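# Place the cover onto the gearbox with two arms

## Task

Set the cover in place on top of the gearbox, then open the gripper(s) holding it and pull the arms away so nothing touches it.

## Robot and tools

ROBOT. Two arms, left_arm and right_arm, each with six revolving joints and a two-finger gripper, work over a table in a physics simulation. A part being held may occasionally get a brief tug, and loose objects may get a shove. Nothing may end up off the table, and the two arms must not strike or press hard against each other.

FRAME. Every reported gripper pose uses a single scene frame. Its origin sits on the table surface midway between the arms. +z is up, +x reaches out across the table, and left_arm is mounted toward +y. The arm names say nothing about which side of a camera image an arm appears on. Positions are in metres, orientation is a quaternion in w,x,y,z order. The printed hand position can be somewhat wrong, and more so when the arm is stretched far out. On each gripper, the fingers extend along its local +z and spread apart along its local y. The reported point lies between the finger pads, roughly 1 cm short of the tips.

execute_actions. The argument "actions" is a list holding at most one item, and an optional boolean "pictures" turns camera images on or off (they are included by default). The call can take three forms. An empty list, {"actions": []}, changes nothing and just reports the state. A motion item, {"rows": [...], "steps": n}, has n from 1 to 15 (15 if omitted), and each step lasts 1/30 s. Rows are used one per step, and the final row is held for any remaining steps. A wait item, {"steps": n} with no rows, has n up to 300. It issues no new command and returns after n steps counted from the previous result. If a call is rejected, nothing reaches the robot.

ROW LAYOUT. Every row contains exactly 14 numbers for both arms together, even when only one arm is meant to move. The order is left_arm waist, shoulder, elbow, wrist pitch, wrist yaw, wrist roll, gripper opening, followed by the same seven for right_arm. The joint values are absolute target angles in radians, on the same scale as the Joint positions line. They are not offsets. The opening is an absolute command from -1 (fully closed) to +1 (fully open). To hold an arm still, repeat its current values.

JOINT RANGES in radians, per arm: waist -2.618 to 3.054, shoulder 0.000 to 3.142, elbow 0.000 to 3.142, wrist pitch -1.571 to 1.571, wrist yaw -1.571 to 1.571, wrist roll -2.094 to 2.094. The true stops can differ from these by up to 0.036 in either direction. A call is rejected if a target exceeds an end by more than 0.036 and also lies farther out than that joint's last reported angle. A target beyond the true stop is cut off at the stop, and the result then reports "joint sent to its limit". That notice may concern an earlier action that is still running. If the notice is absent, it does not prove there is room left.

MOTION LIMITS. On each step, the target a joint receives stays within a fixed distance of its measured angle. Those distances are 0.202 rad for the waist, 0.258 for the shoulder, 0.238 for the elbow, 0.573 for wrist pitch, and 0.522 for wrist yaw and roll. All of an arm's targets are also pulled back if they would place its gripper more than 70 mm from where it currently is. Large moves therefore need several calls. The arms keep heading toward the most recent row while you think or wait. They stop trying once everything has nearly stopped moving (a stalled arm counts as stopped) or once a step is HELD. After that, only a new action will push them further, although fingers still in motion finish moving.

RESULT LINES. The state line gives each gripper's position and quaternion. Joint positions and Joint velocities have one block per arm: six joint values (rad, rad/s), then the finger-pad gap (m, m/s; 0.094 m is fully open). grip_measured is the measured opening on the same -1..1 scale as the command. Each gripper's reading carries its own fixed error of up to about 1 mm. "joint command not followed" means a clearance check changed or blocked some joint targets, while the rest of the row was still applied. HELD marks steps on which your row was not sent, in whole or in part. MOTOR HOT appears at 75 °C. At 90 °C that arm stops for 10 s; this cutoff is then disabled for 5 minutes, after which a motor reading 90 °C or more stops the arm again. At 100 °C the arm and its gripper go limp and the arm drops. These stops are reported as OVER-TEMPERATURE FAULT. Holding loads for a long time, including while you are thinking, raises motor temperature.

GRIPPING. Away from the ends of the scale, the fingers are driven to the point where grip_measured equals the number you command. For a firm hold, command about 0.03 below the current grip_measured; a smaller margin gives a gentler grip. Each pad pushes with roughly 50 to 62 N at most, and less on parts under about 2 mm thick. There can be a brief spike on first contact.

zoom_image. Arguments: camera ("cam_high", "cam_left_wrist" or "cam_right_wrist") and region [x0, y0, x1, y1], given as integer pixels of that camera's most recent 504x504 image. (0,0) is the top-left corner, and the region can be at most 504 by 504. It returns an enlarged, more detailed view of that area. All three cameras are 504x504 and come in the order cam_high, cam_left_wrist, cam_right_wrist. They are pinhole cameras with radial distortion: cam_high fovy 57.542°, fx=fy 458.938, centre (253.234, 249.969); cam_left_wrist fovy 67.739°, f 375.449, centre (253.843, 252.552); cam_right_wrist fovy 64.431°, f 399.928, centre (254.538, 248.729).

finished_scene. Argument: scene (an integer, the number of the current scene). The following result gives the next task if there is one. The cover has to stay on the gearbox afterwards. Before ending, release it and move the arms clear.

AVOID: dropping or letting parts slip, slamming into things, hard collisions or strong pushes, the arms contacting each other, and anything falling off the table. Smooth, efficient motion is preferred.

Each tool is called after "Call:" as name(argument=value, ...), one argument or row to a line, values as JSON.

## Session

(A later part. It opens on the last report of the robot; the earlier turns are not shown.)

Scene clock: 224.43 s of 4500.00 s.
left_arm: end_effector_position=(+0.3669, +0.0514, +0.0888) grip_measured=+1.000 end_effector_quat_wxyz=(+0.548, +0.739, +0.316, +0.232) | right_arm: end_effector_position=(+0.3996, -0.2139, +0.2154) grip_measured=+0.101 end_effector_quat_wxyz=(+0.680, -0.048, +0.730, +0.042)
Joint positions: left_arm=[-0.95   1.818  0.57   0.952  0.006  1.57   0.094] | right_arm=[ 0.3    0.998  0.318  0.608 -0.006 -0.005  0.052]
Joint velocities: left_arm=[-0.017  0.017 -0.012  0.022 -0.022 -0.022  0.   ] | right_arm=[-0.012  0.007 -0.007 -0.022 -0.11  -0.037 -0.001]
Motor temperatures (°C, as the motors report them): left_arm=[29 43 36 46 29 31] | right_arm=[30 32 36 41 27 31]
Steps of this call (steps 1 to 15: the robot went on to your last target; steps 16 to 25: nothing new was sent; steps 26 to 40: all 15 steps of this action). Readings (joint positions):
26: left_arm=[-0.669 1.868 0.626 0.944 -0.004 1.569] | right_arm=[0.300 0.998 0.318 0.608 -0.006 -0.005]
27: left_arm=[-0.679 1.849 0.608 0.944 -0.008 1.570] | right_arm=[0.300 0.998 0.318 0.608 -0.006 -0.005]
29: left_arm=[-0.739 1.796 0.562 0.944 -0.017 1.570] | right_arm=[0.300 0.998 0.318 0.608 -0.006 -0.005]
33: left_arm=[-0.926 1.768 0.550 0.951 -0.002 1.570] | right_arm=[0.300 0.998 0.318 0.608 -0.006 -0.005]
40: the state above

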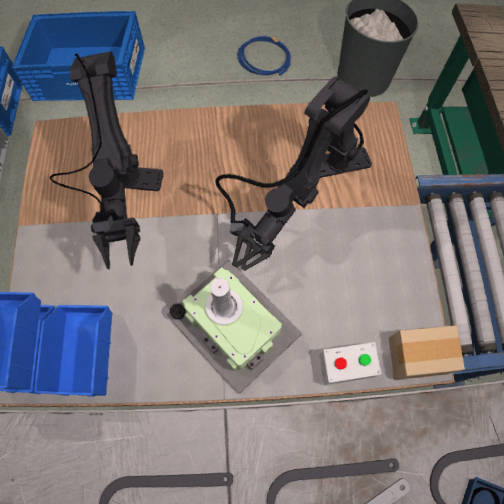

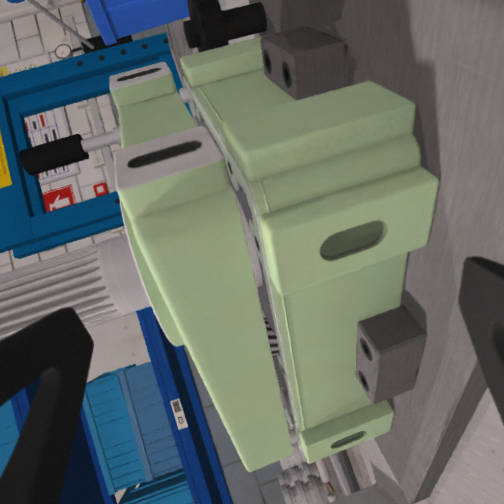

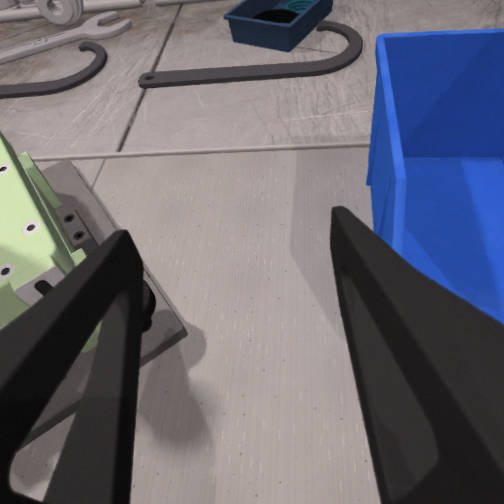

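Call:
execute_actions(
  actions=[
    {"rows":[[-0.94,1.84,0.64,0.95,0,1.57,1,0.3,1.0,0.3,0.6,0,0,0.1],[-0.94,1.86,0.67,0.94,0,1.57,1,0.3,1.0,0.3,0.6,0,0,0.1],[-0.94,1.88,0.69,0.93,0,1.57,1,0.3,1.0,0.3,0.6,0,0,0.1],[-0.94,1.9,0.72,0.92,0,1.57,1,0.3,1.0,0.3,0.6,0,0,0.1],[-0.94,1.92,0.74,0.92,0,1.57,1,0.3,1.0,0.3,0.6,0,0,0.1],[-0.94,1.94,0.77,0.91,0,1.57,1,0.3,1.0,0.3,0.6,0,0,0.1]],"steps":15},
  ],
)

Scene clock: 225.70 s of 4500.00 s.
left_arm: end_effector_position=(+0.3942, +0.0277, +0.0828) grip_measured=+1.000 end_effector_quat_wxyz=(+0.542, +0.742, +0.318, +0.233) | right_arm: end_effector_position=(+0.3996, -0.2139, +0.2154) grip_measured=+0.101 end_effector_quat_wxyz=(+0.680, -0.048, +0.730, +0.042)
Joint positions: left_arm=[-0.948  1.931  0.724  0.9    0.     1.572  0.094] | right_arm=[ 0.3    0.998  0.318  0.608 -0.006 -0.005  0.052]
Joint velocities: left_arm=[ 0.002 -0.002 -0.002 -0.051  0.081 -0.051  0.   ] | right_arm=[-0.007 -0.017 -0.007 -0.051 -0.022  0.051 -0.   ]
Motor temperatures (°C, as the motors report them): left_arm=[29 43 36 47 29 31] | right_arm=[30 32 35 41 27 31]
Steps of this call (steps 1 to 15: the robot went on to your last target; steps 16 to 23: nothing new was sent; steps 24 to 38: all 15 steps of this action). Readings (joint positions):
24: left_arm=[-0.950 1.820 0.575 0.951 0.006 1.570] | right_arm=[0.300 0.998 0.318 0.608 -0.006 -0.005]
25: left_arm=[-0.950 1.829 0.589 0.948 0.006 1.570] | right_arm=[0.300 0.998 0.318 0.608 -0.006 -0.005]
27: left_arm=[-0.950 1.860 0.639 0.944 0.006 1.570] | right_arm=[0.300 0.998 0.318 0.608 -0.006 -0.005]
31: left_arm=[-0.949 1.915 0.714 0.916 0.003 1.571] | right_arm=[0.300 0.998 0.318 0.608 -0.006 -0.005]
38: the state above

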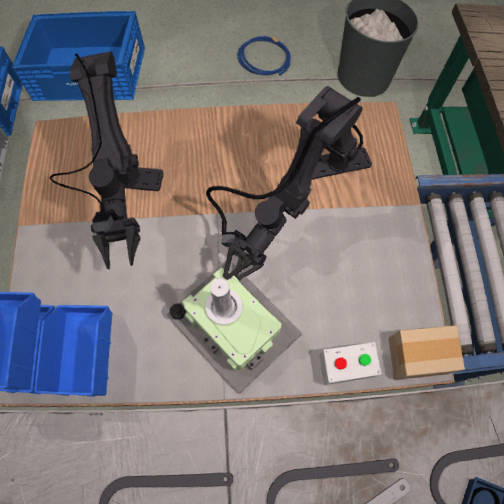

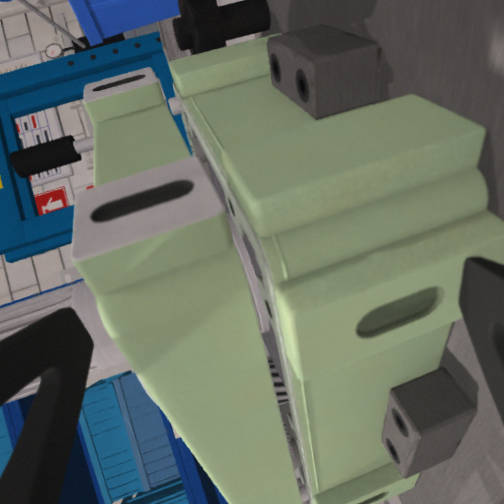

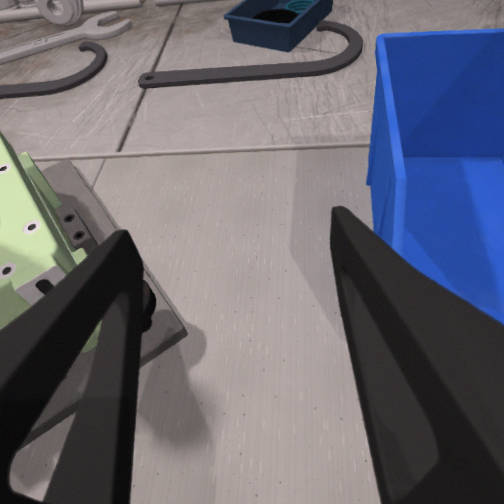

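Call:
execute_actions(
  actions=[
    {"rows":[[-0.925,1.92,0.76,0.92,0,1.57,0.95,0.3,1.0,0.3,0.6,0,0,0.1],[-0.925,1.92,0.76,0.93,0,1.57,0.9,0.3,1.0,0.3,0.6,0,0,0.1],[-0.925,1.92,0.76,0.93,0,1.57,0.85,0.3,1.0,0.3,0.6,0,0,0.1],[-0.925,1.92,0.76,0.93,0,1.57,0.8,0.3,1.0,0.3,0.6,0,0,0.1],[-0.925,1.93,0.77,0.93,0,1.57,0.75,0.3,1.0,0.3,0.6,0,0,0.1],[-0.925,1.94,0.78,0.93,0,1.57,0.75,0.3,1.0,0.3,0.6,0,0,0.1]],"steps":15},
  ],
)

Scene clock: 227.23 s of 4500.00 s.
left_arm: end_effector_position=(+0.3958, +0.0308, +0.0791) grip_measured=+0.752 end_effector_quat_wxyz=(+0.537, +0.744, +0.322, +0.232) | right_arm: end_effector_position=(+0.3996, -0.2139, +0.2153) grip_measured=+0.101 end_effector_quat_wxyz=(+0.680, -0.048, +0.730, +0.042)
Joint positions: left_arm=[-0.94   1.934  0.724  0.889  0.005  1.572  0.082] | right_arm=[ 0.3    0.998  0.318  0.608 -0.006 -0.005  0.052]
Joint velocities: left_arm=[ 0.012  0.002  0.007  0.11   0.051 -0.007  0.   ] | right_arm=[-0.017 -0.022 -0.012 -0.007 -0.022  0.022  0.001]
Motor temperatures (°C, as the motors report them): left_arm=[29 42 36 47 29 31] | right_arm=[30 32 35 41 27 31]
Steps of this call (steps 1 to 15: the robot went on to your last target; steps 16 to 31: nothing new was sent; steps 32 to 46: all 15 steps of this action). Readings (joint positions):
32: left_arm=[-0.947 1.931 0.724 0.899 0.001 1.572] | right_arm=[0.300 0.998 0.318 0.608 -0.006 -0.005]
33: left_arm=[-0.945 1.931 0.724 0.896 0.003 1.572] | right_arm=[0.300 0.998 0.318 0.608 -0.006 -0.005]
35: left_arm=[-0.942 1.931 0.724 0.892 0.004 1.572] | right_arm=[0.300 0.998 0.318 0.608 -0.006 -0.005]
39: left_arm=[-0.940 1.934 0.724 0.889 0.005 1.572] | right_arm=[0.300 0.998 0.318 0.608 -0.006 -0.005]
46: the state above

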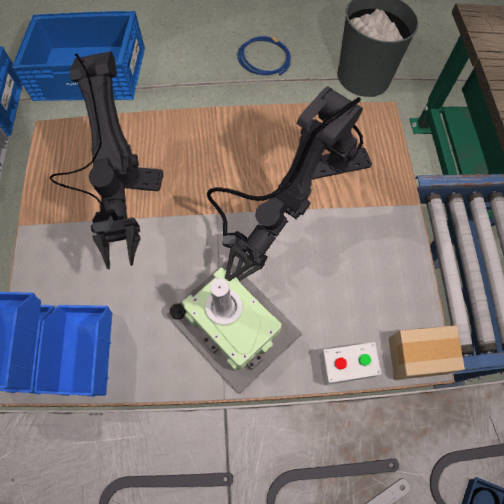

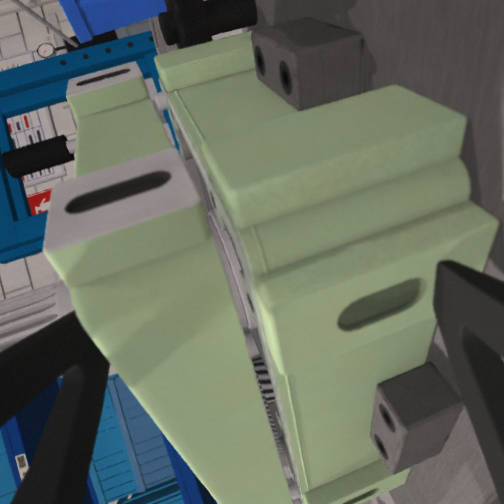

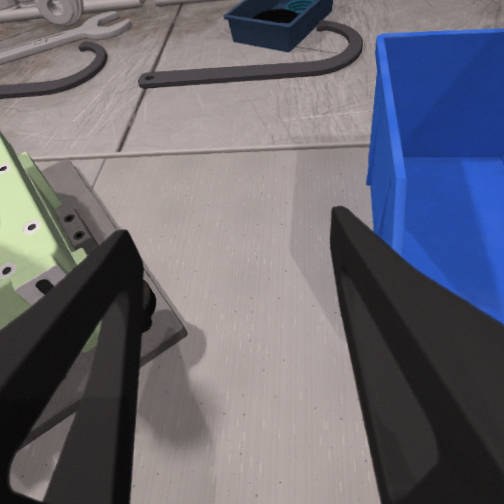

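Call:
execute_actions(
  actions=[
    {"rows":[[-0.915,1.94,0.78,0.93,0,1.57,0.72,0.3,1.0,0.3,0.6,0,0,0.1],[-0.915,1.94,0.78,0.93,0,1.57,0.69,0.3,1.0,0.3,0.6,0,0,0.1],[-0.915,1.94,0.78,0.93,0,1.57,0.66,0.3,1.0,0.3,0.6,0,0,0.1],[-0.915,1.94,0.78,0.93,0,1.57,0.63,0.3,1.0,0.3,0.6,0,0,0.1],[-0.915,1.94,0.78,0.93,0,1.57,0.6,0.3,1.0,0.3,0.6,0,0,0.1],[-0.915,1.95,0.79,0.93,0,1.57,0.57,0.3,1.0,0.3,0.6,0,0,0.1],[-0.915,1.96,0.8,0.93,0,1.57,0.54,0.3,1.0,0.3,0.6,0,0,0.1]],"steps":15},
  ],
)

Scene clock: 229.73 s of 4500.00 s.
left_arm: end_effector_position=(+0.3967, +0.0321, +0.0796) grip_measured=+0.553 end_effector_quat_wxyz=(+0.536, +0.748, +0.314, +0.234) | right_arm: end_effector_position=(+0.3996, -0.2139, +0.2153) grip_measured=+0.101 end_effector_quat_wxyz=(+0.680, -0.048, +0.730, +0.042)
Joint positions: left_arm=[-0.932  1.93   0.724  0.885  0.018  1.592  0.073] | right_arm=[ 0.3    0.998  0.318  0.608 -0.006 -0.005  0.052]
Joint velocities: left_arm=[ 0.012 -0.012 -0.002  0.051 -0.037 -0.037  0.   ] | right_arm=[ 0.027 -0.002 -0.007 -0.022  0.007 -0.007  0.   ]
Motor temperatures (°C, as the motors report them): left_arm=[29 42 37 48 29 31] | right_arm=[30 32 35 41 27 31]
Steps of this call (steps 1 to 15: the robot went on to your last target; steps 16 to 60: nothing new was sent; steps 61 to 75: all 15 steps of this action). Readings (joint positions):
61: left_arm=[-0.939 1.934 0.724 0.889 0.005 1.572] | right_arm=[0.300 0.998 0.318 0.608 -0.006 -0.005]
62: left_arm=[-0.937 1.934 0.724 0.888 0.008 1.572] | right_arm=[0.300 0.998 0.318 0.608 -0.006 -0.005]
64: left_arm=[-0.935 1.934 0.724 0.888 0.012 1.577] | right_arm=[0.300 0.998 0.318 0.608 -0.006 -0.005]
68: left_arm=[-0.933 1.931 0.724 0.886 0.017 1.590] | right_arm=[0.300 0.998 0.318 0.608 -0.006 -0.005]
75: the state above

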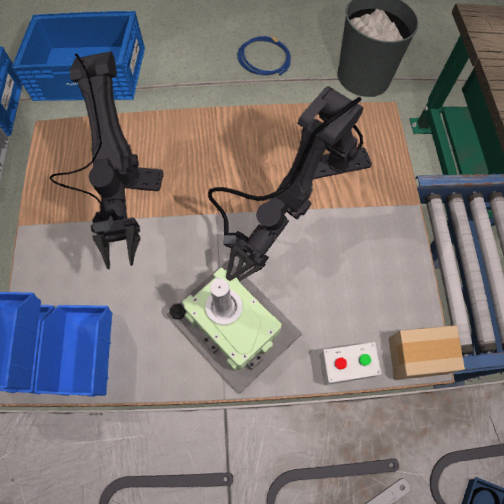

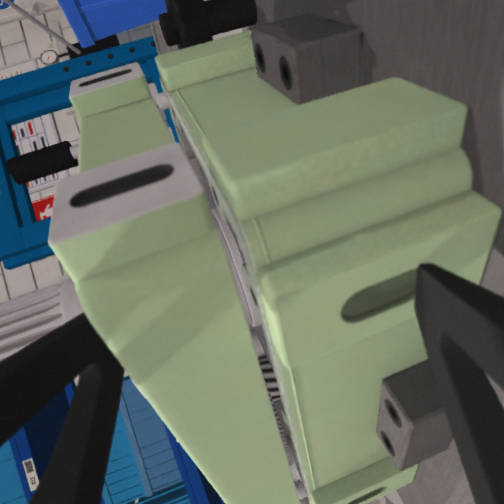

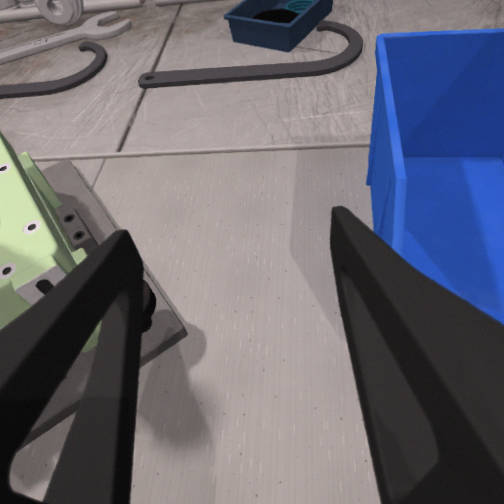

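Call:
execute_actions(
  actions=[
    {"rows":[[-0.92,1.98,0.83,0.92,0,1.57,0.5,0.3,1.0,0.3,0.6,0,0,0.1],[-0.92,1.99,0.85,0.92,0,1.57,0.47,0.3,1.0,0.3,0.6,0,0,0.1],[-0.92,2.0,0.87,0.92,0,1.57,0.44,0.3,1.0,0.3,0.6,0,0,0.1],[-0.92,2.0,0.87,0.92,0,1.57,0.41,0.3,1.0,0.3,0.6,0,0,0.1],[-0.92,2.0,0.87,0.92,0,1.57,0.38,0.3,1.0,0.3,0.6,0,0,0.1],[-0.92,2.0,0.87,0.92,0,1.57,0.35,0.3,1.0,0.3,0.6,0,0,0.1]],"steps":15},
  ],
)

Scene clock: 230.83 s of 4500.00 s.
left_arm: end_effector_position=(+0.3978, +0.0311, +0.0813) grip_measured=+0.468 end_effector_quat_wxyz=(+0.528, +0.755, +0.310, +0.236) | right_arm: end_effector_position=(+0.3996, -0.2139, +0.2153) grip_measured=+0.101 end_effector_quat_wxyz=(+0.680, -0.048, +0.730, +0.042)
Joint positions: left_arm=[-0.932  1.917  0.74   0.839  0.018  1.607  0.069] | right_arm=[ 0.3    0.998  0.318  0.608 -0.006 -0.005  0.052]
Joint velocities: left_arm=[ 0.012 -0.012 -0.002 -0.007  0.066 -0.051  0.   ] | right_arm=[ 0.007  0.002  0.002  0.007  0.007  0.037 -0.   ]
Motor temperatures (°C, as the motors report them): left_arm=[29 42 37 48 29 31] | right_arm=[30 32 35 40 27 31]
Steps of this call (steps 1 to 15: the robot went on to your last target; steps 16 to 18: nothing new was sent; steps 19 to 33: all 15 steps of this action). Readings (joint positions):
19: left_arm=[-0.932 1.930 0.727 0.881 0.019 1.593] | right_arm=[0.300 0.998 0.318 0.608 -0.006 -0.005]
20: left_arm=[-0.932 1.928 0.730 0.872 0.019 1.597] | right_arm=[0.300 0.998 0.318 0.608 -0.006 -0.005]
22: left_arm=[-0.932 1.923 0.736 0.855 0.019 1.601] | right_arm=[0.300 0.998 0.318 0.608 -0.006 -0.005]
26: left_arm=[-0.932 1.918 0.739 0.842 0.018 1.606] | right_arm=[0.300 0.998 0.318 0.608 -0.006 -0.005]
33: the state above

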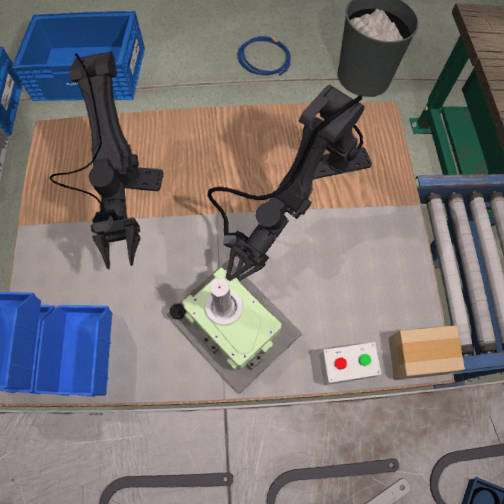

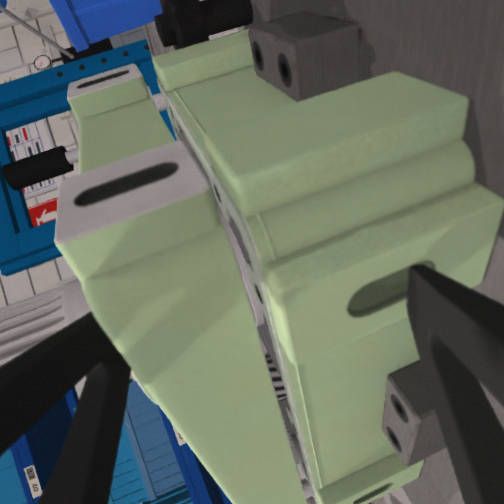

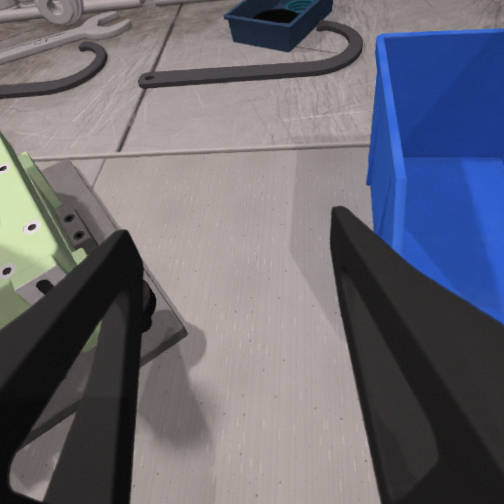

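Call:
execute_actions(
  actions=[
    {"rows":[[-0.92,2.0,0.87,0.92,0,1.57,0.35,0.5,1.45,1.4,-0.9,0,0,-1]],"steps":15},
  ],
  pictures=false,
)

Call:
execute_actions(
  actions=[
    {"rows":[[-0.92,2.0,0.87,0.92,0,1.57,0.35,0.55,1.55,1.49,-0.95,0,0,-1],[-0.92,2.0,0.87,0.92,0,1.57,0.35,0.58,1.63,1.58,-1.0,0,0,-1],[-0.92,2.0,0.87,0.92,0,1.57,0.35,0.6,1.7,1.66,-1.03,0,0,-1],[-0.92,2.0,0.87,0.92,0,1.57,0.35,0.6,1.76,1.73,-1.05,0,0,-1],[-0.92,2.0,0.87,0.92,0,1.57,0.35,0.6,1.82,1.8,-1.07,0,0,-1],[-0.92,2.0,0.87,0.92,0,1.57,0.35,0.6,1.88,1.87,-1.09,0,0,-1],[-0.92,2.0,0.87,0.92,0,1.57,0.35,0.6,1.93,1.93,-1.11,0,0,-1],[-0.92,2.0,0.87,0.92,0,1.57,0.35,0.6,1.97,1.98,-1.13,0,0,-1],[-0.92,2.0,0.87,0.92,0,1.57,0.35,0.6,2.01,2.01,-1.13,0,0,-1],[-0.92,2.0,0.87,0.92,0,1.57,0.35,0.6,2.04,2.03,-1.13,0,0,-1],[-0.92,2.0,0.87,0.92,0,1.57,0.35,0.6,2.07,2.04,-1.13,0,0,-1],[-0.92,2.0,0.87,0.92,0,1.57,0.35,0.6,2.09,2.04,-1.13,0,0,-1],[-0.92,2.0,0.87,0.92,0,1.57,0.35,0.6,2.11,2.04,-1.13,0,0,-1]],"steps":15},
  ],
  pictures=false,
)

Call:
execute_actions(
  actions=[
    {"rows":[[-0.92,2.0,0.87,0.92,0,1.57,0.35,0.6,2.13,2.03,-1.13,0,0,-1],[-0.92,2.0,0.87,0.92,0,1.57,0.35,0.6,2.14,2.02,-1.13,0,0,-1],[-0.92,2.0,0.87,0.92,0,1.57,0.35,0.6,2.15,2.01,-1.13,0,0,-1],[-0.92,2.0,0.87,0.92,0,1.57,0.35,0.6,2.16,2.0,-1.13,0,0,-1],[-0.92,2.0,0.87,0.92,0,1.57,0.35,0.6,2.17,2.0,-1.13,0,0,-1],[-0.92,2.0,0.87,0.92,0,1.57,0.35,0.6,2.19,1.99,-1.14,0,0,-1],[-0.92,2.0,0.87,0.92,0,1.57,0.35,0.6,2.21,1.98,-1.15,0,0,-1],[-0.92,2.0,0.87,0.92,0,1.57,0.35,0.6,2.24,1.97,-1.16,0,0,-1],[-0.92,2.0,0.87,0.92,0,1.57,0.35,0.6,2.28,1.95,-1.17,0,0,-1]],"steps":15},
  ],
)

Scene clock: 233.47 s of 4500.00 s.
left_arm: end_effector_position=(+0.3978, +0.0311, +0.0815) grip_measured=+0.467 end_effector_quat_wxyz=(+0.528, +0.755, +0.310, +0.236) | right_arm: end_effector_position=(+0.4313, -0.1306, +0.2023) grip_measured=-0.978 end_effector_quat_wxyz=(+0.322, -0.153, +0.933, +0.053)
Joint positions: left_arm=[-0.932  1.916  0.74   0.839  0.018  1.607  0.069] | right_arm=[ 0.498  1.487  1.311 -0.73  -0.003 -0.004  0.001]
Joint velocities: left_arm=[-0.027  0.007 -0.012 -0.066 -0.037 -0.051  0.001] | right_arm=[ 0.022 -0.178  1.438 -0.593  0.037 -0.037 -0.   ]
Motor temperatures (°C, as the motors report them): left_arm=[29 41 40 49 29 31] | right_arm=[30 32 35 40 27 31]
Steps of this call (steps 1 to 15: the robot went on to your last target; steps 16 to 64: nothing new was sent; steps 65 to 79: all 15 steps of this action). Readings (joint positions):
65: left_arm=[-0.932 1.916 0.740 0.839 0.018 1.607] | right_arm=[0.322 1.017 0.342 0.558 0.008 -0.004]
66: left_arm=[-0.932 1.916 0.740 0.839 0.018 1.607] | right_arm=[0.369 1.073 0.399 0.476 0.012 -0.004]
68: left_arm=[-0.932 1.916 0.740 0.839 0.018 1.607] | right_arm=[0.452 1.228 0.542 0.291 0.006 -0.004]
72: left_arm=[-0.932 1.916 0.740 0.839 0.018 1.607] | right_arm=[0.498 1.472 0.842 -0.150 -0.003 -0.004]
79: the state above

Scene clock: 233.97 s of 4500.00 s.
left_arm: end_effector_position=(+0.3978, +0.0311, +0.0815) grip_measured=+0.467 end_effector_quat_wxyz=(+0.528, +0.755, +0.310, +0.236) | right_arm: end_effector_position=(+0.5032, -0.0522, +0.1350) grip_measured=-0.978 end_effector_quat_wxyz=(+0.174, -0.209, +0.961, +0.038)
Joint positions: left_arm=[-0.932  1.916  0.74   0.839  0.018  1.607  0.069] | right_arm=[ 0.603  2.133  1.994 -1.074 -0.001 -0.003  0.001]
Joint velocities: left_arm=[-0.012 -0.022  0.027 -0.066  0.051 -0.037 -0.001] | right_arm=[-0.027  0.559 -0.012 -0.505  0.051 -0.022 -0.   ]
Motor temperatures (°C, as the motors report them): left_arm=[29 41 40 49 29 31] | right_arm=[30 32 35 40 27 31]
Steps of this call (steps 1 to 15: all 15 steps of this action). Readings (joint positions):
1: left_arm=[-0.932 1.916 0.740 0.839 0.018 1.607] | right_arm=[0.503 1.487 1.366 -0.762 0.000 -0.003]
2: left_arm=[-0.932 1.916 0.740 0.839 0.018 1.607] | right_arm=[0.516 1.504 1.435 -0.809 0.004 -0.003]
4: left_arm=[-0.932 1.916 0.740 0.839 0.018 1.607] | right_arm=[0.561 1.591 1.598 -0.887 0.005 -0.003]
8: left_arm=[-0.932 1.916 0.740 0.839 0.018 1.607] | right_arm=[0.603 1.848 1.877 -0.975 -0.001 -0.003]
15: the state above

Scene clock: 234.47 s of 4500.00 s.
left_arm: end_effector_position=(+0.3977, +0.0312, +0.0811) grip_measured=+0.451 end_effector_quat_wxyz=(+0.527, +0.755, +0.310, +0.236) | right_arm: end_effector_position=(+0.4976, -0.0547, +0.1187) grip_measured=-0.978 end_effector_quat_wxyz=(+0.147, -0.210, +0.966, +0.032)
Joint positions: left_arm=[-0.932  1.916  0.74   0.836  0.018  1.608  0.068] | right_arm=[ 0.603  2.163  1.996 -1.102 -0.001 -0.003  0.001]
Joint velocities: left_arm=[ 0.017 -0.017 -0.017  0.007 -0.022 -0.007  0.001] | right_arm=[-0.002 -0.027  0.002  0.037 -0.007  0.022 -0.001]
Motor temperatures (°C, as the motors report them): left_arm=[29 40 41 49 29 31] | right_arm=[30 32 35 40 27 31]
Steps of this call (steps 1 to 15: all 15 steps of this action). Readings (joint positions):
1: left_arm=[-0.932 1.916 0.740 0.839 0.018 1.607] | right_arm=[0.603 2.149 1.994 -1.087 -0.001 -0.003]
2: left_arm=[-0.932 1.916 0.740 0.838 0.018 1.608] | right_arm=[0.603 2.155 1.996 -1.090 -0.001 -0.003]
4: left_arm=[-0.932 1.916 0.740 0.836 0.018 1.608] | right_arm=[0.603 2.154 1.996 -1.096 -0.001 -0.003]
8: left_arm=[-0.932 1.916 0.740 0.836 0.018 1.608] | right_arm=[0.603 2.160 1.996 -1.101 -0.001 -0.003]
15: the state above

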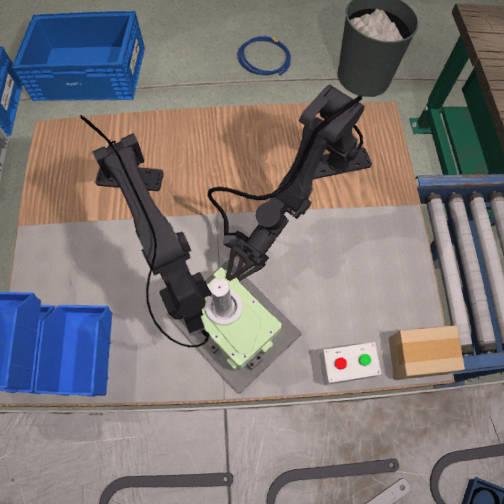

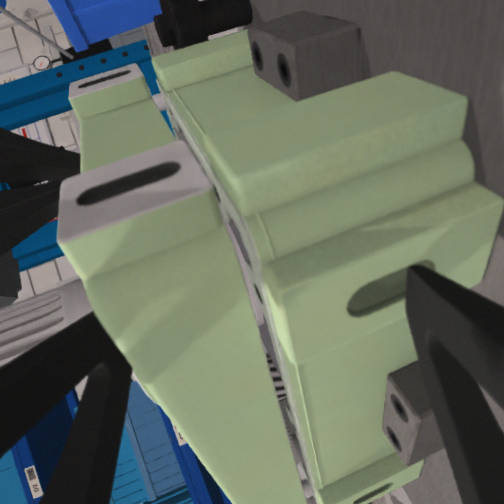

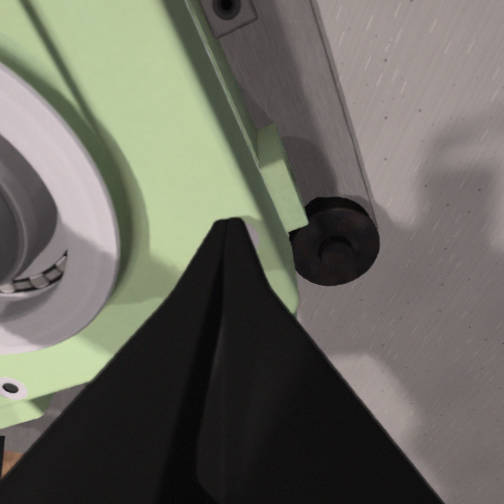

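Call:
execute_actions(
  actions=[
    {"rows":[[-0.92,2.0,0.87,0.92,0,1.57,0.3,0.6,2.12,2.0,-1.1,0,0,-1],[-0.92,2.0,0.87,0.92,0,1.57,0.3,0.6,2.11,2.0,-1.1,0,0,-1],[-0.92,2.0,0.87,0.92,0,1.57,0.3,0.6,2.11,2.0,-1.1,0,0,-1],[-0.92,2.0,0.87,0.92,0,1.57,0.3,0.6,2.11,2.0,-1.1,0,0,-1],[-0.92,2.0,0.87,0.92,0,1.57,0.3,0.6,2.11,2.0,-1.1,0,0,-1],[-0.92,2.0,0.87,0.92,0,1.57,0.3,0.6,2.11,2.0,-1.1,0,0,-1],[-0.92,2.0,0.87,0.92,0,1.57,0.3,0.6,2.11,2.0,-1.1,0,0,-1],[-0.92,2.0,0.87,0.92,0,1.57,0.3,0.6,2.28,1.96,-1.15,0,0,-1]],"steps":15},
  ],
  pictures=false,
)

Scene clock: 235.83 s of 4500.00 s.
left_arm: end_effector_position=(+0.3978, +0.0311, +0.0812) grip_measured=+0.439 end_effector_quat_wxyz=(+0.526, +0.756, +0.309, +0.236) | right_arm: end_effector_position=(+0.4990, -0.0541, +0.1180) grip_measured=-0.979 end_effector_quat_wxyz=(+0.148, -0.210, +0.966, +0.032)
Joint positions: left_arm=[-0.932  1.915  0.742  0.831  0.018  1.61   0.068] | right_arm=[ 0.603  2.168  2.    -1.099 -0.001 -0.003  0.001]
Joint velocities: left_arm=[-0.007  0.017 -0.007 -0.051  0.022 -0.037 -0.   ] | right_arm=[ 0.012  0.007 -0.002  0.007 -0.022 -0.037  0.   ]
Motor temperatures (°C, as the motors report them): left_arm=[29 40 42 50 29 31] | right_arm=[30 32 35 40 27 31]
Steps of this call (steps 1 to 15: the robot went on to your last target; steps 16 to 26: nothing new was sent; steps 27 to 41: all 15 steps of this action). Readings (joint positions):
27: left_arm=[-0.932 1.916 0.740 0.836 0.018 1.608] | right_arm=[0.603 2.154 1.997 -1.099 -0.001 -0.003]
28: left_arm=[-0.932 1.916 0.740 0.836 0.018 1.608] | right_arm=[0.603 2.152 1.997 -1.101 -0.001 -0.003]
30: left_arm=[-0.932 1.916 0.740 0.836 0.018 1.608] | right_arm=[0.603 2.147 1.997 -1.101 -0.001 -0.003]
34: left_arm=[-0.932 1.916 0.740 0.836 0.018 1.608] | right_arm=[0.603 2.152 1.997 -1.104 -0.001 -0.003]
41: the state above

Works; repeat, twice per call.

Call:
execute_actions(
  actions=[
    {"rows":[[-0.92,2.0,0.87,0.92,0,1.57,0.3,0.6,2.1,2.0,-1.1,0,0,-1],[-0.92,2.0,0.87,0.92,0,1.57,0.3,0.6,2.1,2.0,-1.1,0,0,-1],[-0.92,2.0,0.87,0.92,0,1.57,0.3,0.6,2.1,2.0,-1.1,0,0,-1],[-0.92,2.0,0.87,0.92,0,1.57,0.3,0.6,2.1,2.0,-1.1,0,0,-1],[-0.92,2.0,0.87,0.92,0,1.57,0.3,0.6,2.28,1.96,-1.15,0,0,-1],[-0.92,2.0,0.87,0.92,0,1.57,0.3,0.6,2.28,1.96,-1.15,0,0,-1],[-0.92,2.0,0.87,0.92,0,1.57,0.3,0.6,2.28,1.96,-1.15,0,0,-1],[-0.92,2.0,0.87,0.92,0,1.57,0.3,0.6,2.1,2.0,-1.1,0,0,-1],[-0.92,2.0,0.87,0.92,0,1.57,0.3,0.6,2.1,2.0,-1.1,0,0,-1],[-0.92,2.0,0.87,0.92,0,1.57,0.3,0.6,2.1,2.0,-1.1,0,0,-1],[-0.92,2.0,0.87,0.92,0,1.57,0.3,0.6,2.1,2.0,-1.1,0,0,-1],[-0.92,2.0,0.87,0.92,0,1.57,0.3,0.6,2.28,1.96,-1.15,0,0,-1]],"steps":15},
  ],
  pictures=false,
)

Call:
execute_actions(
  actions=[
    {"rows":[[-0.92,2.0,0.87,0.92,0,1.57,0.3,0.6,2.1,2.0,-1.1,0,0,-1],[-0.92,2.0,0.87,0.92,0,1.57,0.3,0.6,2.1,2.0,-1.1,0,0,-1],[-0.92,2.0,0.87,0.92,0,1.57,0.3,0.6,2.1,2.0,-1.1,0,0,-1],[-0.92,2.0,0.87,0.92,0,1.57,0.3,0.6,2.1,2.0,-1.1,0,0,-1],[-0.92,2.0,0.87,0.92,0,1.57,0.3,0.6,2.28,1.96,-1.15,0,0,-1],[-0.92,2.0,0.87,0.92,0,1.57,0.3,0.6,2.28,1.96,-1.15,0,0,-1],[-0.92,2.0,0.87,0.92,0,1.57,0.3,0.6,2.28,1.96,-1.15,0,0,-1],[-0.92,2.0,0.87,0.92,0,1.57,0.3,0.6,2.1,2.0,-1.1,0,0,-1],[-0.92,2.0,0.87,0.92,0,1.57,0.3,0.6,2.1,2.0,-1.1,0,0,-1],[-0.92,2.0,0.87,0.92,0,1.57,0.3,0.6,2.1,2.0,-1.1,0,0,-1],[-0.92,2.0,0.87,0.92,0,1.57,0.3,0.6,2.1,2.0,-1.1,0,0,-1],[-0.92,2.0,0.87,0.92,0,1.57,0.3,0.6,2.28,1.96,-1.15,0,0,-1]],"steps":15},
  ],
)

Scene clock: 238.13 s of 4500.00 s.
left_arm: end_effector_position=(+0.3978, +0.0312, +0.0810) grip_measured=+0.436 end_effector_quat_wxyz=(+0.526, +0.756, +0.309, +0.236) | right_arm: end_effector_position=(+0.5020, -0.0529, +0.1179) grip_measured=-0.980 end_effector_quat_wxyz=(+0.151, -0.210, +0.965, +0.032)
Joint positions: left_arm=[-0.932  1.915  0.742  0.83   0.018  1.61   0.067] | right_arm=[ 0.603  2.175  2.008 -1.093 -0.    -0.003  0.001]
Joint velocities: left_arm=[-0.002 -0.002  0.007 -0.037  0.022  0.007 -0.002] | right_arm=[-0.022  0.173 -0.002 -0.022  0.037  0.007 -0.003]
Motor temperatures (°C, as the motors report them): left_arm=[29 39 44 51 29 31] | right_arm=[30 32 35 39 27 31]
Steps of this call (steps 1 to 15: the robot went on to your last target; steps 16 to 54: nothing new was sent; steps 55 to 69: all 15 steps of this action). Readings (joint positions):
55: left_arm=[-0.932 1.915 0.742 0.831 0.018 1.610] | right_arm=[0.603 2.157 2.000 -1.096 -0.001 -0.003]
56: left_arm=[-0.932 1.915 0.742 0.831 0.018 1.610] | right_arm=[0.603 2.153 2.000 -1.099 -0.001 -0.003]
58: left_arm=[-0.932 1.915 0.742 0.831 0.018 1.610] | right_arm=[0.603 2.142 2.000 -1.099 -0.001 -0.003]
62: left_arm=[-0.932 1.915 0.742 0.830 0.018 1.610] | right_arm=[0.603 2.161 2.004 -1.096 -0.001 -0.003]
69: the state above

Scene clock: 238.63 s of 4500.00 s.
left_arm: end_effector_position=(+0.3977, +0.0312, +0.0809) grip_measured=+0.436 end_effector_quat_wxyz=(+0.526, +0.757, +0.309, +0.236) | right_arm: end_effector_position=(+0.5032, -0.0531, +0.1180) grip_measured=-0.980 end_effector_quat_wxyz=(+0.151, -0.210, +0.965, +0.031)
Joint positions: left_arm=[-0.932  1.915  0.742  0.83   0.018  1.61   0.067] | right_arm=[ 0.603  2.181  2.018 -1.099  0.003 -0.005  0.001]
Joint velocities: left_arm=[-0.022  0.017 -0.012  0.095  0.007  0.022  0.001] | right_arm=[-0.007 -0.168  0.027  0.33   0.168  0.037  0.   ]
Motor temperatures (°C, as the motors report them): left_arm=[29 39 44 51 29 31] | right_arm=[30 32 35 39 27 31]
Steps of this call (steps 1 to 15: all 15 steps of this action). Readings (joint positions):
1: left_arm=[-0.932 1.915 0.742 0.830 0.018 1.610] | right_arm=[0.603 2.164 2.009 -1.086 0.000 -0.003]
2: left_arm=[-0.932 1.915 0.742 0.830 0.018 1.610] | right_arm=[0.603 2.159 2.009 -1.091 0.000 -0.003]
4: left_arm=[-0.932 1.915 0.742 0.830 0.018 1.610] | right_arm=[0.603 2.144 2.009 -1.092 0.000 -0.003]
8: left_arm=[-0.932 1.915 0.742 0.830 0.018 1.610] | right_arm=[0.603 2.162 2.015 -1.088 0.002 -0.003]
15: the state above

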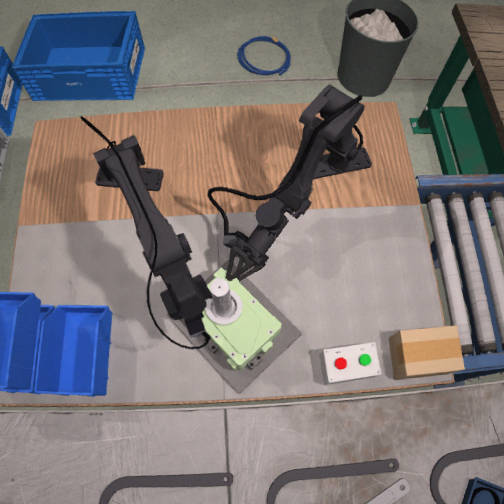

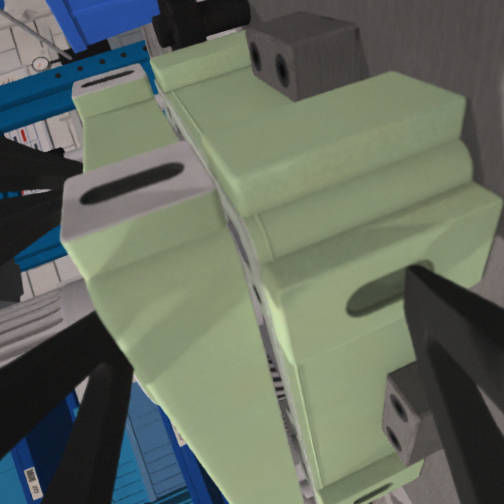

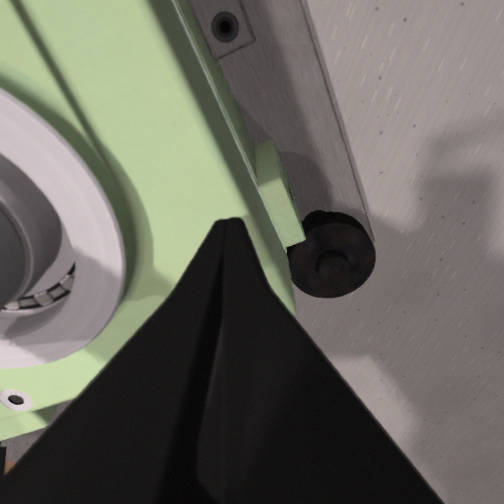

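Call:
execute_actions(
  actions=[
    {"rows":[[-0.93,1.92,0.76,0.86,0,1.57,0.6,0.6,2.2,2.0,-1.1,0,0,-1],[-0.93,1.92,0.75,0.87,0,1.57,0.8,0.6,2.2,2.0,-1.1,0,0,-1],[-0.93,1.91,0.74,0.89,0,1.57,0.9,0.6,2.2,2.0,-1.1,0,0,-1],[-0.93,1.89,0.70,0.91,0,1.57,0.9,0.6,2.2,2.0,-1.1,0,0,-1],[-0.93,1.86,0.66,0.93,0,1.57,0.9,0.6,2.2,2.0,-1.1,0,0,-1],[-0.93,1.82,0.61,0.95,0,1.57,0.9,0.6,2.2,2.0,-1.1,0,0,-1],[-0.93,1.78,0.56,0.96,0,1.57,0.9,0.6,2.2,2.0,-1.1,0,0,-1],[-0.93,1.76,0.54,0.96,0,1.57,0.9,0.6,2.2,2.0,-1.1,0,0,-1],[-0.9,1.76,0.54,0.96,0,1.57,0.9,0.6,2.2,2.0,-1.1,0,0,-1],[-0.86,1.76,0.54,0.96,0,1.57,0.9,0.6,2.2,2.0,-1.1,0,0,-1],[-0.82,1.76,0.54,0.96,0,1.57,0.9,0.6,2.2,2.0,-1.1,0,0,-1],[-0.78,1.76,0.54,0.96,0,1.57,0.9,0.6,2.2,2.0,-1.1,0,0,-1],[-0.74,1.76,0.54,0.96,0,1.57,0.9,0.6,2.2,2.0,-1.1,0,0,-1],[-0.7,1.76,0.54,0.96,0,1.57,0.9,0.6,2.2,2.0,-1.1,0,0,-1],[-0.68,1.76,0.54,0.96,0,1.57,0.9,0.6,2.2,2.0,-1.1,0,0,-1]],"steps":15},
  ],
  pictures=false,
)

Call:
execute_actions(
  actions=[
    {"rows":[[-0.68,1.76,0.54,0.96,0,1.57,0.8,0.6,2.2,2.0,-1.1,0,0,-1],[-0.68,1.76,0.54,0.96,0,1.57,0.8,0.6,2.2,2.0,-1.1,0,0,-1],[-0.68,1.76,0.54,0.96,0,1.57,0.8,0.6,2.2,2.0,-1.1,0,0,-1],[-0.68,1.79,0.59,0.96,0,1.57,0.8,0.6,2.2,2.0,-1.1,0,0,-1],[-0.68,1.82,0.63,0.95,0,1.57,0.8,0.6,2.2,2.0,-1.1,0,0,-1],[-0.68,1.85,0.67,0.94,0,1.57,0.8,0.6,2.2,2.0,-1.1,0,0,-1],[-0.68,1.88,0.71,0.93,0,1.57,0.8,0.6,2.2,2.0,-1.1,0,0,-1],[-0.68,1.91,0.75,0.92,0,1.57,0.8,0.6,2.2,2.0,-1.1,0,0,-1],[-0.68,1.93,0.78,0.91,0,1.57,0.8,0.6,2.2,2.0,-1.1,0,0,-1]],"steps":15},
  ],
)

Scene clock: 241.17 s of 4500.00 s.
left_arm: end_effector_position=(+0.4181, +0.1272, +0.0929) grip_measured=+0.898 end_effector_quat_wxyz=(+0.519, +0.707, +0.383, +0.288) | right_arm: end_effector_position=(+0.5059, -0.0527, +0.1199) grip_measured=-0.980 end_effector_quat_wxyz=(+0.158, -0.209, +0.965, +0.031)
Joint positions: left_arm=[-0.747  1.78   0.551  0.93   0.01   1.584  0.089] | right_arm=[ 0.602  2.178  2.018 -1.088  0.004 -0.004  0.001]
Joint velocities: left_arm=[ 1.204  0.012 -0.017  0.125 -0.081 -0.037 -0.001] | right_arm=[-0.007  0.012  0.007  0.081 -0.095 -0.022  0.   ]
Motor temperatures (°C, as the motors report them): left_arm=[29 39 45 51 29 31] | right_arm=[30 32 34 38 27 31]
Steps of this call (steps 1 to 15: the robot went on to your last target; steps 16 to 61: nothing new was sent; steps 62 to 76: all 15 steps of this action). Readings (joint positions):
62: left_arm=[-0.932 1.908 0.737 0.828 0.017 1.609] | right_arm=[0.602 2.178 2.018 -1.088 0.005 -0.004]
63: left_arm=[-0.932 1.908 0.737 0.830 0.015 1.604] | right_arm=[0.602 2.178 2.018 -1.088 0.004 -0.004]
65: left_arm=[-0.932 1.908 0.735 0.845 0.011 1.596] | right_arm=[0.602 2.178 2.018 -1.088 0.004 -0.004]
69: left_arm=[-0.932 1.836 0.621 0.901 0.007 1.588] | right_arm=[0.602 2.178 2.018 -1.088 0.004 -0.004]
76: the state above

Scene clock: 241.67 s of 4500.00 s.
left_arm: end_effector_position=(+0.4829, +0.1342, +0.1044) grip_measured=+0.802 end_effector_quat_wxyz=(+0.525, +0.675, +0.405, +0.325) | right_arm: end_effector_position=(+0.5059, -0.0527, +0.1199) grip_measured=-0.980 end_effector_quat_wxyz=(+0.158, -0.209, +0.965, +0.031)
Joint positions: left_arm=[-0.673  1.927  0.755  0.931 -0.007  1.583  0.085] | right_arm=[ 0.602  2.178  2.018 -1.088  0.004 -0.004  0.001]
Joint velocities: left_arm=[-0.022  0.002 -0.002 -0.007  0.081 -0.051  0.001] | right_arm=[ 0.012  0.007  0.002  0.037  0.051 -0.037 -0.   ]
Motor temperatures (°C, as the motors report them): left_arm=[29 39 45 51 29 31] | right_arm=[30 32 34 38 27 31]
Steps of this call (steps 1 to 15: all 15 steps of this action). Readings (joint positions):
1: left_arm=[-0.711 1.780 0.551 0.932 0.004 1.584] | right_arm=[0.602 2.178 2.018 -1.088 0.004 -0.004]
2: left_arm=[-0.687 1.780 0.551 0.934 -0.003 1.584] | right_arm=[0.602 2.178 2.018 -1.088 0.004 -0.004]
4: left_arm=[-0.672 1.780 0.551 0.936 -0.009 1.584] | right_arm=[0.602 2.178 2.018 -1.088 0.004 -0.004]
8: left_arm=[-0.673 1.851 0.646 0.934 -0.007 1.584] | right_arm=[0.602 2.178 2.018 -1.088 0.004 -0.004]
15: the state above

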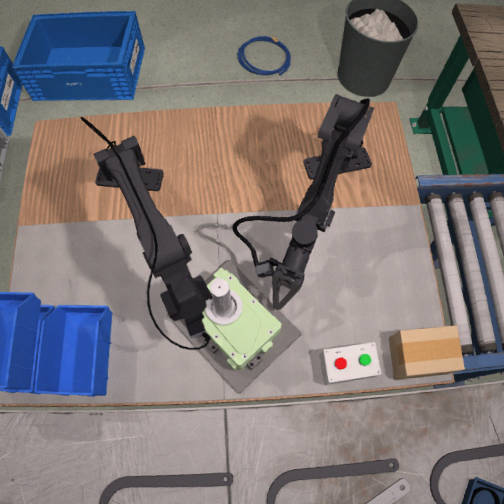

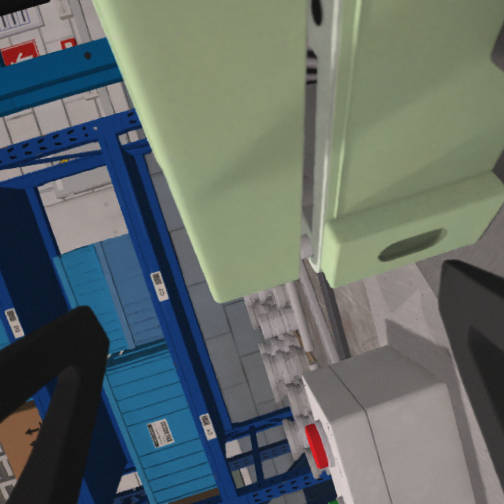

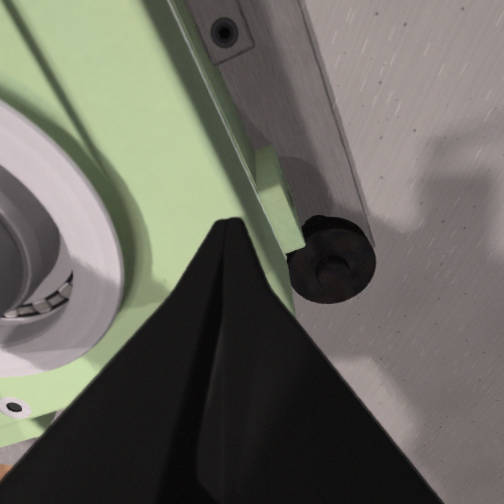

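Call:
execute_actions(
  actions=[
    {"rows":[[-0.7,1.93,0.76,0.88,0,1.57,0.8,0.6,2.2,2.0,-1.1,0,0,-1],[-0.72,1.93,0.75,0.86,0,1.57,0.8,0.6,2.2,2.0,-1.1,0,0,-1],[-0.72,1.935,0.75,0.85,0,1.57,0.8,0.6,2.2,2.0,-1.1,0,0,-1]],"steps":15},
  ],
)

Scene clock: 242.77 s of 4500.00 s.
left_arm: end_effector_position=(+0.4688, +0.1173, +0.0892) grip_measured=+0.802 end_effector_quat_wxyz=(+0.510, +0.700, +0.399, +0.300) | right_arm: end_effector_position=(+0.5059, -0.0527, +0.1199) grip_measured=-0.980 end_effector_quat_wxyz=(+0.158, -0.209, +0.965, +0.031)
Joint positions: left_arm=[-0.715  1.927  0.755  0.868 -0.005  1.583  0.085] | right_arm=[ 0.602  2.178  2.018 -1.088  0.004 -0.004  0.001]
Joint velocities: left_arm=[ 0.002 -0.002  0.012  0.007 -0.022 -0.007 -0.   ] | right_arm=[ 0.002 -0.017 -0.007 -0.022 -0.066 -0.037  0.   ]
Motor temperatures (°C, as the motors report them): left_arm=[29 39 44 51 29 31] | right_arm=[30 33 34 38 27 31]
Steps of this call (steps 1 to 15: the robot went on to your last target; steps 16 to 18: nothing new was sent; steps 19 to 33: all 15 steps of this action). Readings (joint positions):
19: left_arm=[-0.675 1.927 0.755 0.923 -0.008 1.583] | right_arm=[0.602 2.178 2.018 -1.088 0.004 -0.004]
20: left_arm=[-0.679 1.927 0.755 0.917 -0.008 1.583] | right_arm=[0.602 2.178 2.018 -1.088 0.004 -0.004]
22: left_arm=[-0.697 1.927 0.755 0.900 -0.008 1.583] | right_arm=[0.602 2.178 2.018 -1.088 0.004 -0.004]
26: left_arm=[-0.715 1.927 0.755 0.877 -0.005 1.583] | right_arm=[0.602 2.178 2.018 -1.088 0.004 -0.004]
33: the state above

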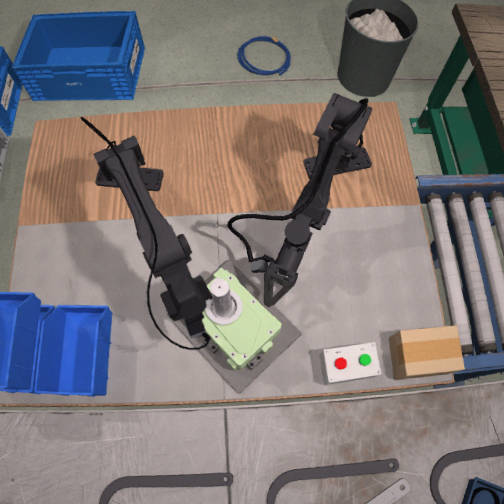

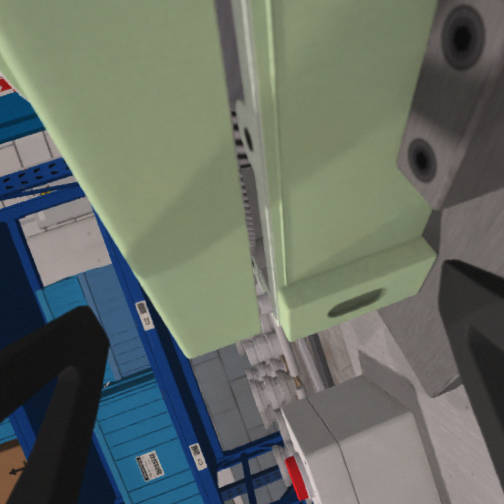

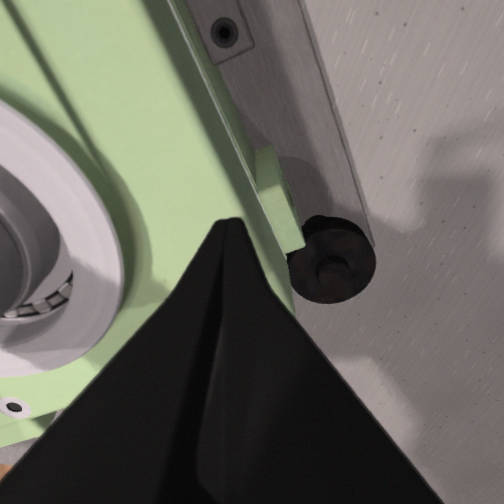

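Call:
execute_actions(
  actions=[
    {"rows":[[-0.69,1.93,0.76,0.85,0,1.57,0.8,0.6,2.2,2.0,-1.1,0,0,-1],[-0.67,1.93,0.76,0.85,0,1.57,0.8,0.6,2.2,2.0,-1.1,0,0,-1],[-0.66,1.93,0.76,0.85,0,1.57,0.8,0.6,2.2,2.0,-1.1,0,0,-1],[-0.66,1.93,0.76,0.85,0,1.57,0.8,0.6,2.2,2.0,-1.1,0,0,-1],[-0.66,1.94,0.79,0.85,0,1.57,0.8,0.6,2.2,2.0,-1.1,0,0,-1],[-0.66,1.96,0.81,0.84,0,1.57,0.8,0.6,2.2,2.0,-1.1,0,0,-1],[-0.66,1.98,0.83,0.84,0,1.57,0.8,0.6,2.2,2.0,-1.1,0,0,-1],[-0.66,1.99,0.85,0.83,0,1.57,0.8,0.6,2.2,2.0,-1.1,0,0,-1]],"steps":15},
  ],
)

Scene clock: 244.60 s of 4500.00 s.
left_arm: end_effector_position=(+0.4936, +0.1329, +0.0800) grip_measured=+0.802 end_effector_quat_wxyz=(+0.497, +0.694, +0.419, +0.309) | right_arm: end_effector_position=(+0.5059, -0.0527, +0.1199) grip_measured=-0.980 end_effector_quat_wxyz=(+0.158, -0.209, +0.965, +0.031)
Joint positions: left_arm=[-0.664  1.987  0.82   0.848 -0.002  1.583  0.085] | right_arm=[ 0.602  2.178  2.018 -1.088  0.004 -0.004  0.001]
Joint velocities: left_arm=[-0.007 -0.032  0.012 -0.022  0.081 -0.066 -0.001] | right_arm=[-0.002  0.017 -0.007  0.007 -0.037 -0.022 -0.   ]
Motor temperatures (°C, as the motors report them): left_arm=[29 39 43 51 29 31] | right_arm=[30 33 34 38 27 31]
Steps of this call (steps 1 to 15: the robot went on to your last target; steps 16 to 40: nothing new was sent; steps 41 to 55: all 15 steps of this action). Readings (joint positions):
41: left_arm=[-0.714 1.927 0.755 0.866 -0.004 1.583] | right_arm=[0.602 2.178 2.018 -1.088 0.004 -0.004]
42: left_arm=[-0.709 1.927 0.755 0.866 -0.003 1.583] | right_arm=[0.602 2.178 2.018 -1.088 0.004 -0.004]
44: left_arm=[-0.690 1.927 0.755 0.866 -0.002 1.583] | right_arm=[0.602 2.178 2.018 -1.088 0.004 -0.004]
48: left_arm=[-0.664 1.954 0.786 0.862 -0.002 1.583] | right_arm=[0.602 2.178 2.018 -1.088 0.004 -0.004]
55: the state above

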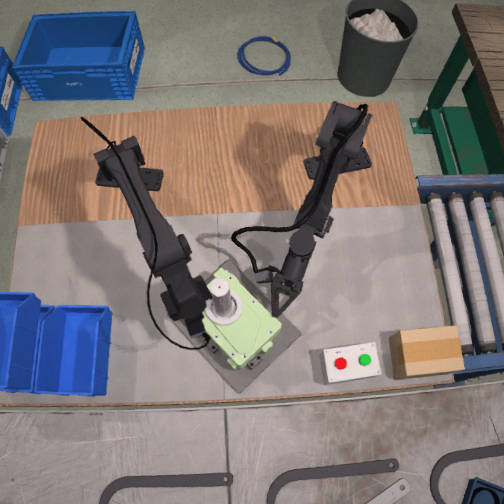

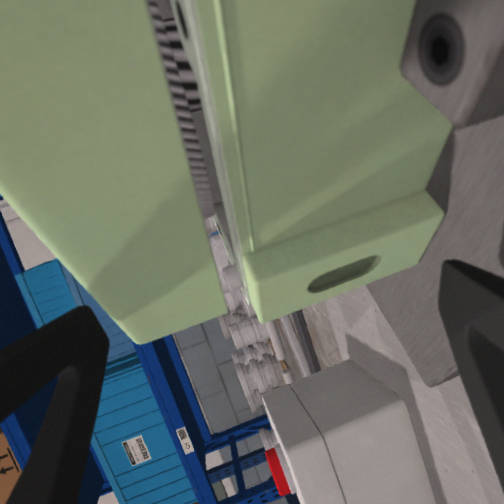

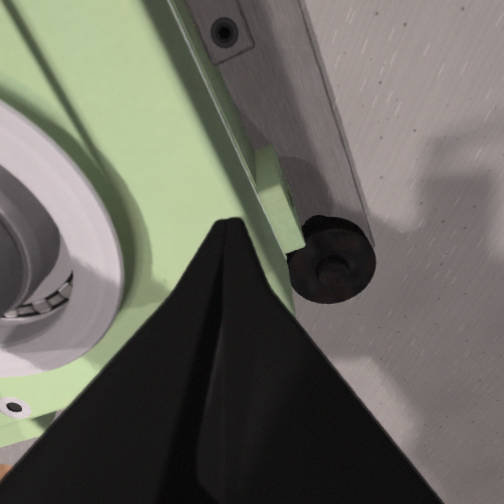

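Call:
execute_actions(
  actions=[
    {"rows":[[-0.645,2.0,0.87,0.84,0,1.57,0.8,0.6,2.2,2.0,-1.1,0,0,-1],[-0.645,2.01,0.885,0.84,0,1.57,0.8,0.6,2.2,2.0,-1.1,0,0,-1],[-0.645,2.02,0.9,0.83,0,1.57,0.78,0.6,2.2,2.0,-1.1,0,0,-1],[-0.645,2.03,0.915,0.83,0,1.57,0.76,0.6,2.2,2.0,-1.1,0,0,-1],[-0.645,2.04,0.93,0.82,0,1.57,0.74,0.6,2.2,2.0,-1.1,0,0,-1],[-0.645,2.05,0.945,0.82,0,1.57,0.72,0.6,2.2,2.0,-1.1,0,0,-1]],"steps":15},
  ],
)

Scene clock: 245.77 s of 4500.00 s.
left_arm: end_effector_position=(+0.5151, +0.1318, +0.0797) grip_measured=+0.723 end_effector_quat_wxyz=(+0.496, +0.688, +0.424, +0.316) | right_arm: end_effector_position=(+0.5059, -0.0527, +0.1199) grip_measured=-0.980 end_effector_quat_wxyz=(+0.158, -0.209, +0.965, +0.031)
Joint positions: left_arm=[-0.649  2.043  0.905  0.825 -0.008  1.584  0.081] | right_arm=[ 0.602  2.178  2.018 -1.088  0.004 -0.004  0.001]
Joint velocities: left_arm=[ 0.002 -0.002  0.017 -0.022 -0.051 -0.037 -0.   ] | right_arm=[-0.002 -0.007 -0.002  0.066  0.022 -0.022  0.   ]
Motor temperatures (°C, as the motors report them): left_arm=[29 39 43 51 29 31] | right_arm=[30 33 34 38 27 31]
Steps of this call (steps 1 to 15: the robot went on to your last target; steps 16 to 20: nothing new was sent; steps 21 to 35: all 15 steps of this action). Readings (joint positions):
21: left_arm=[-0.663 1.988 0.822 0.846 -0.002 1.583] | right_arm=[0.602 2.178 2.018 -1.088 0.004 -0.004]
22: left_arm=[-0.662 1.992 0.829 0.845 -0.002 1.583] | right_arm=[0.602 2.178 2.018 -1.088 0.004 -0.004]
24: left_arm=[-0.658 2.008 0.856 0.844 -0.002 1.583] | right_arm=[0.602 2.178 2.018 -1.088 0.004 -0.004]
28: left_arm=[-0.651 2.037 0.901 0.827 -0.008 1.584] | right_arm=[0.602 2.178 2.018 -1.088 0.004 -0.004]
35: the state above

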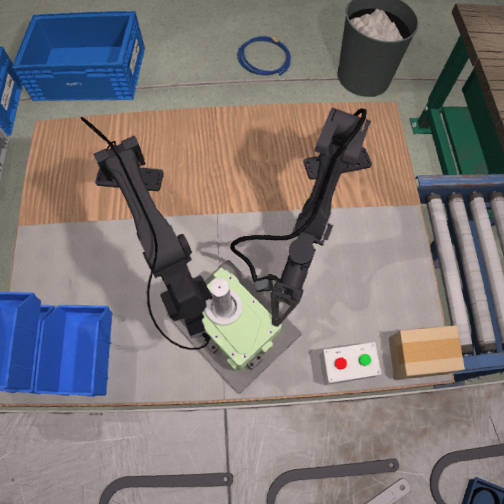

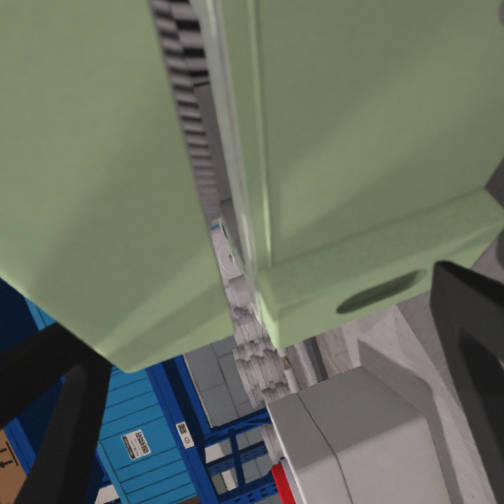

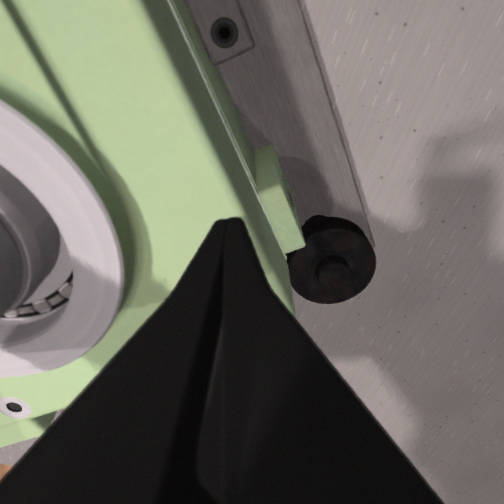

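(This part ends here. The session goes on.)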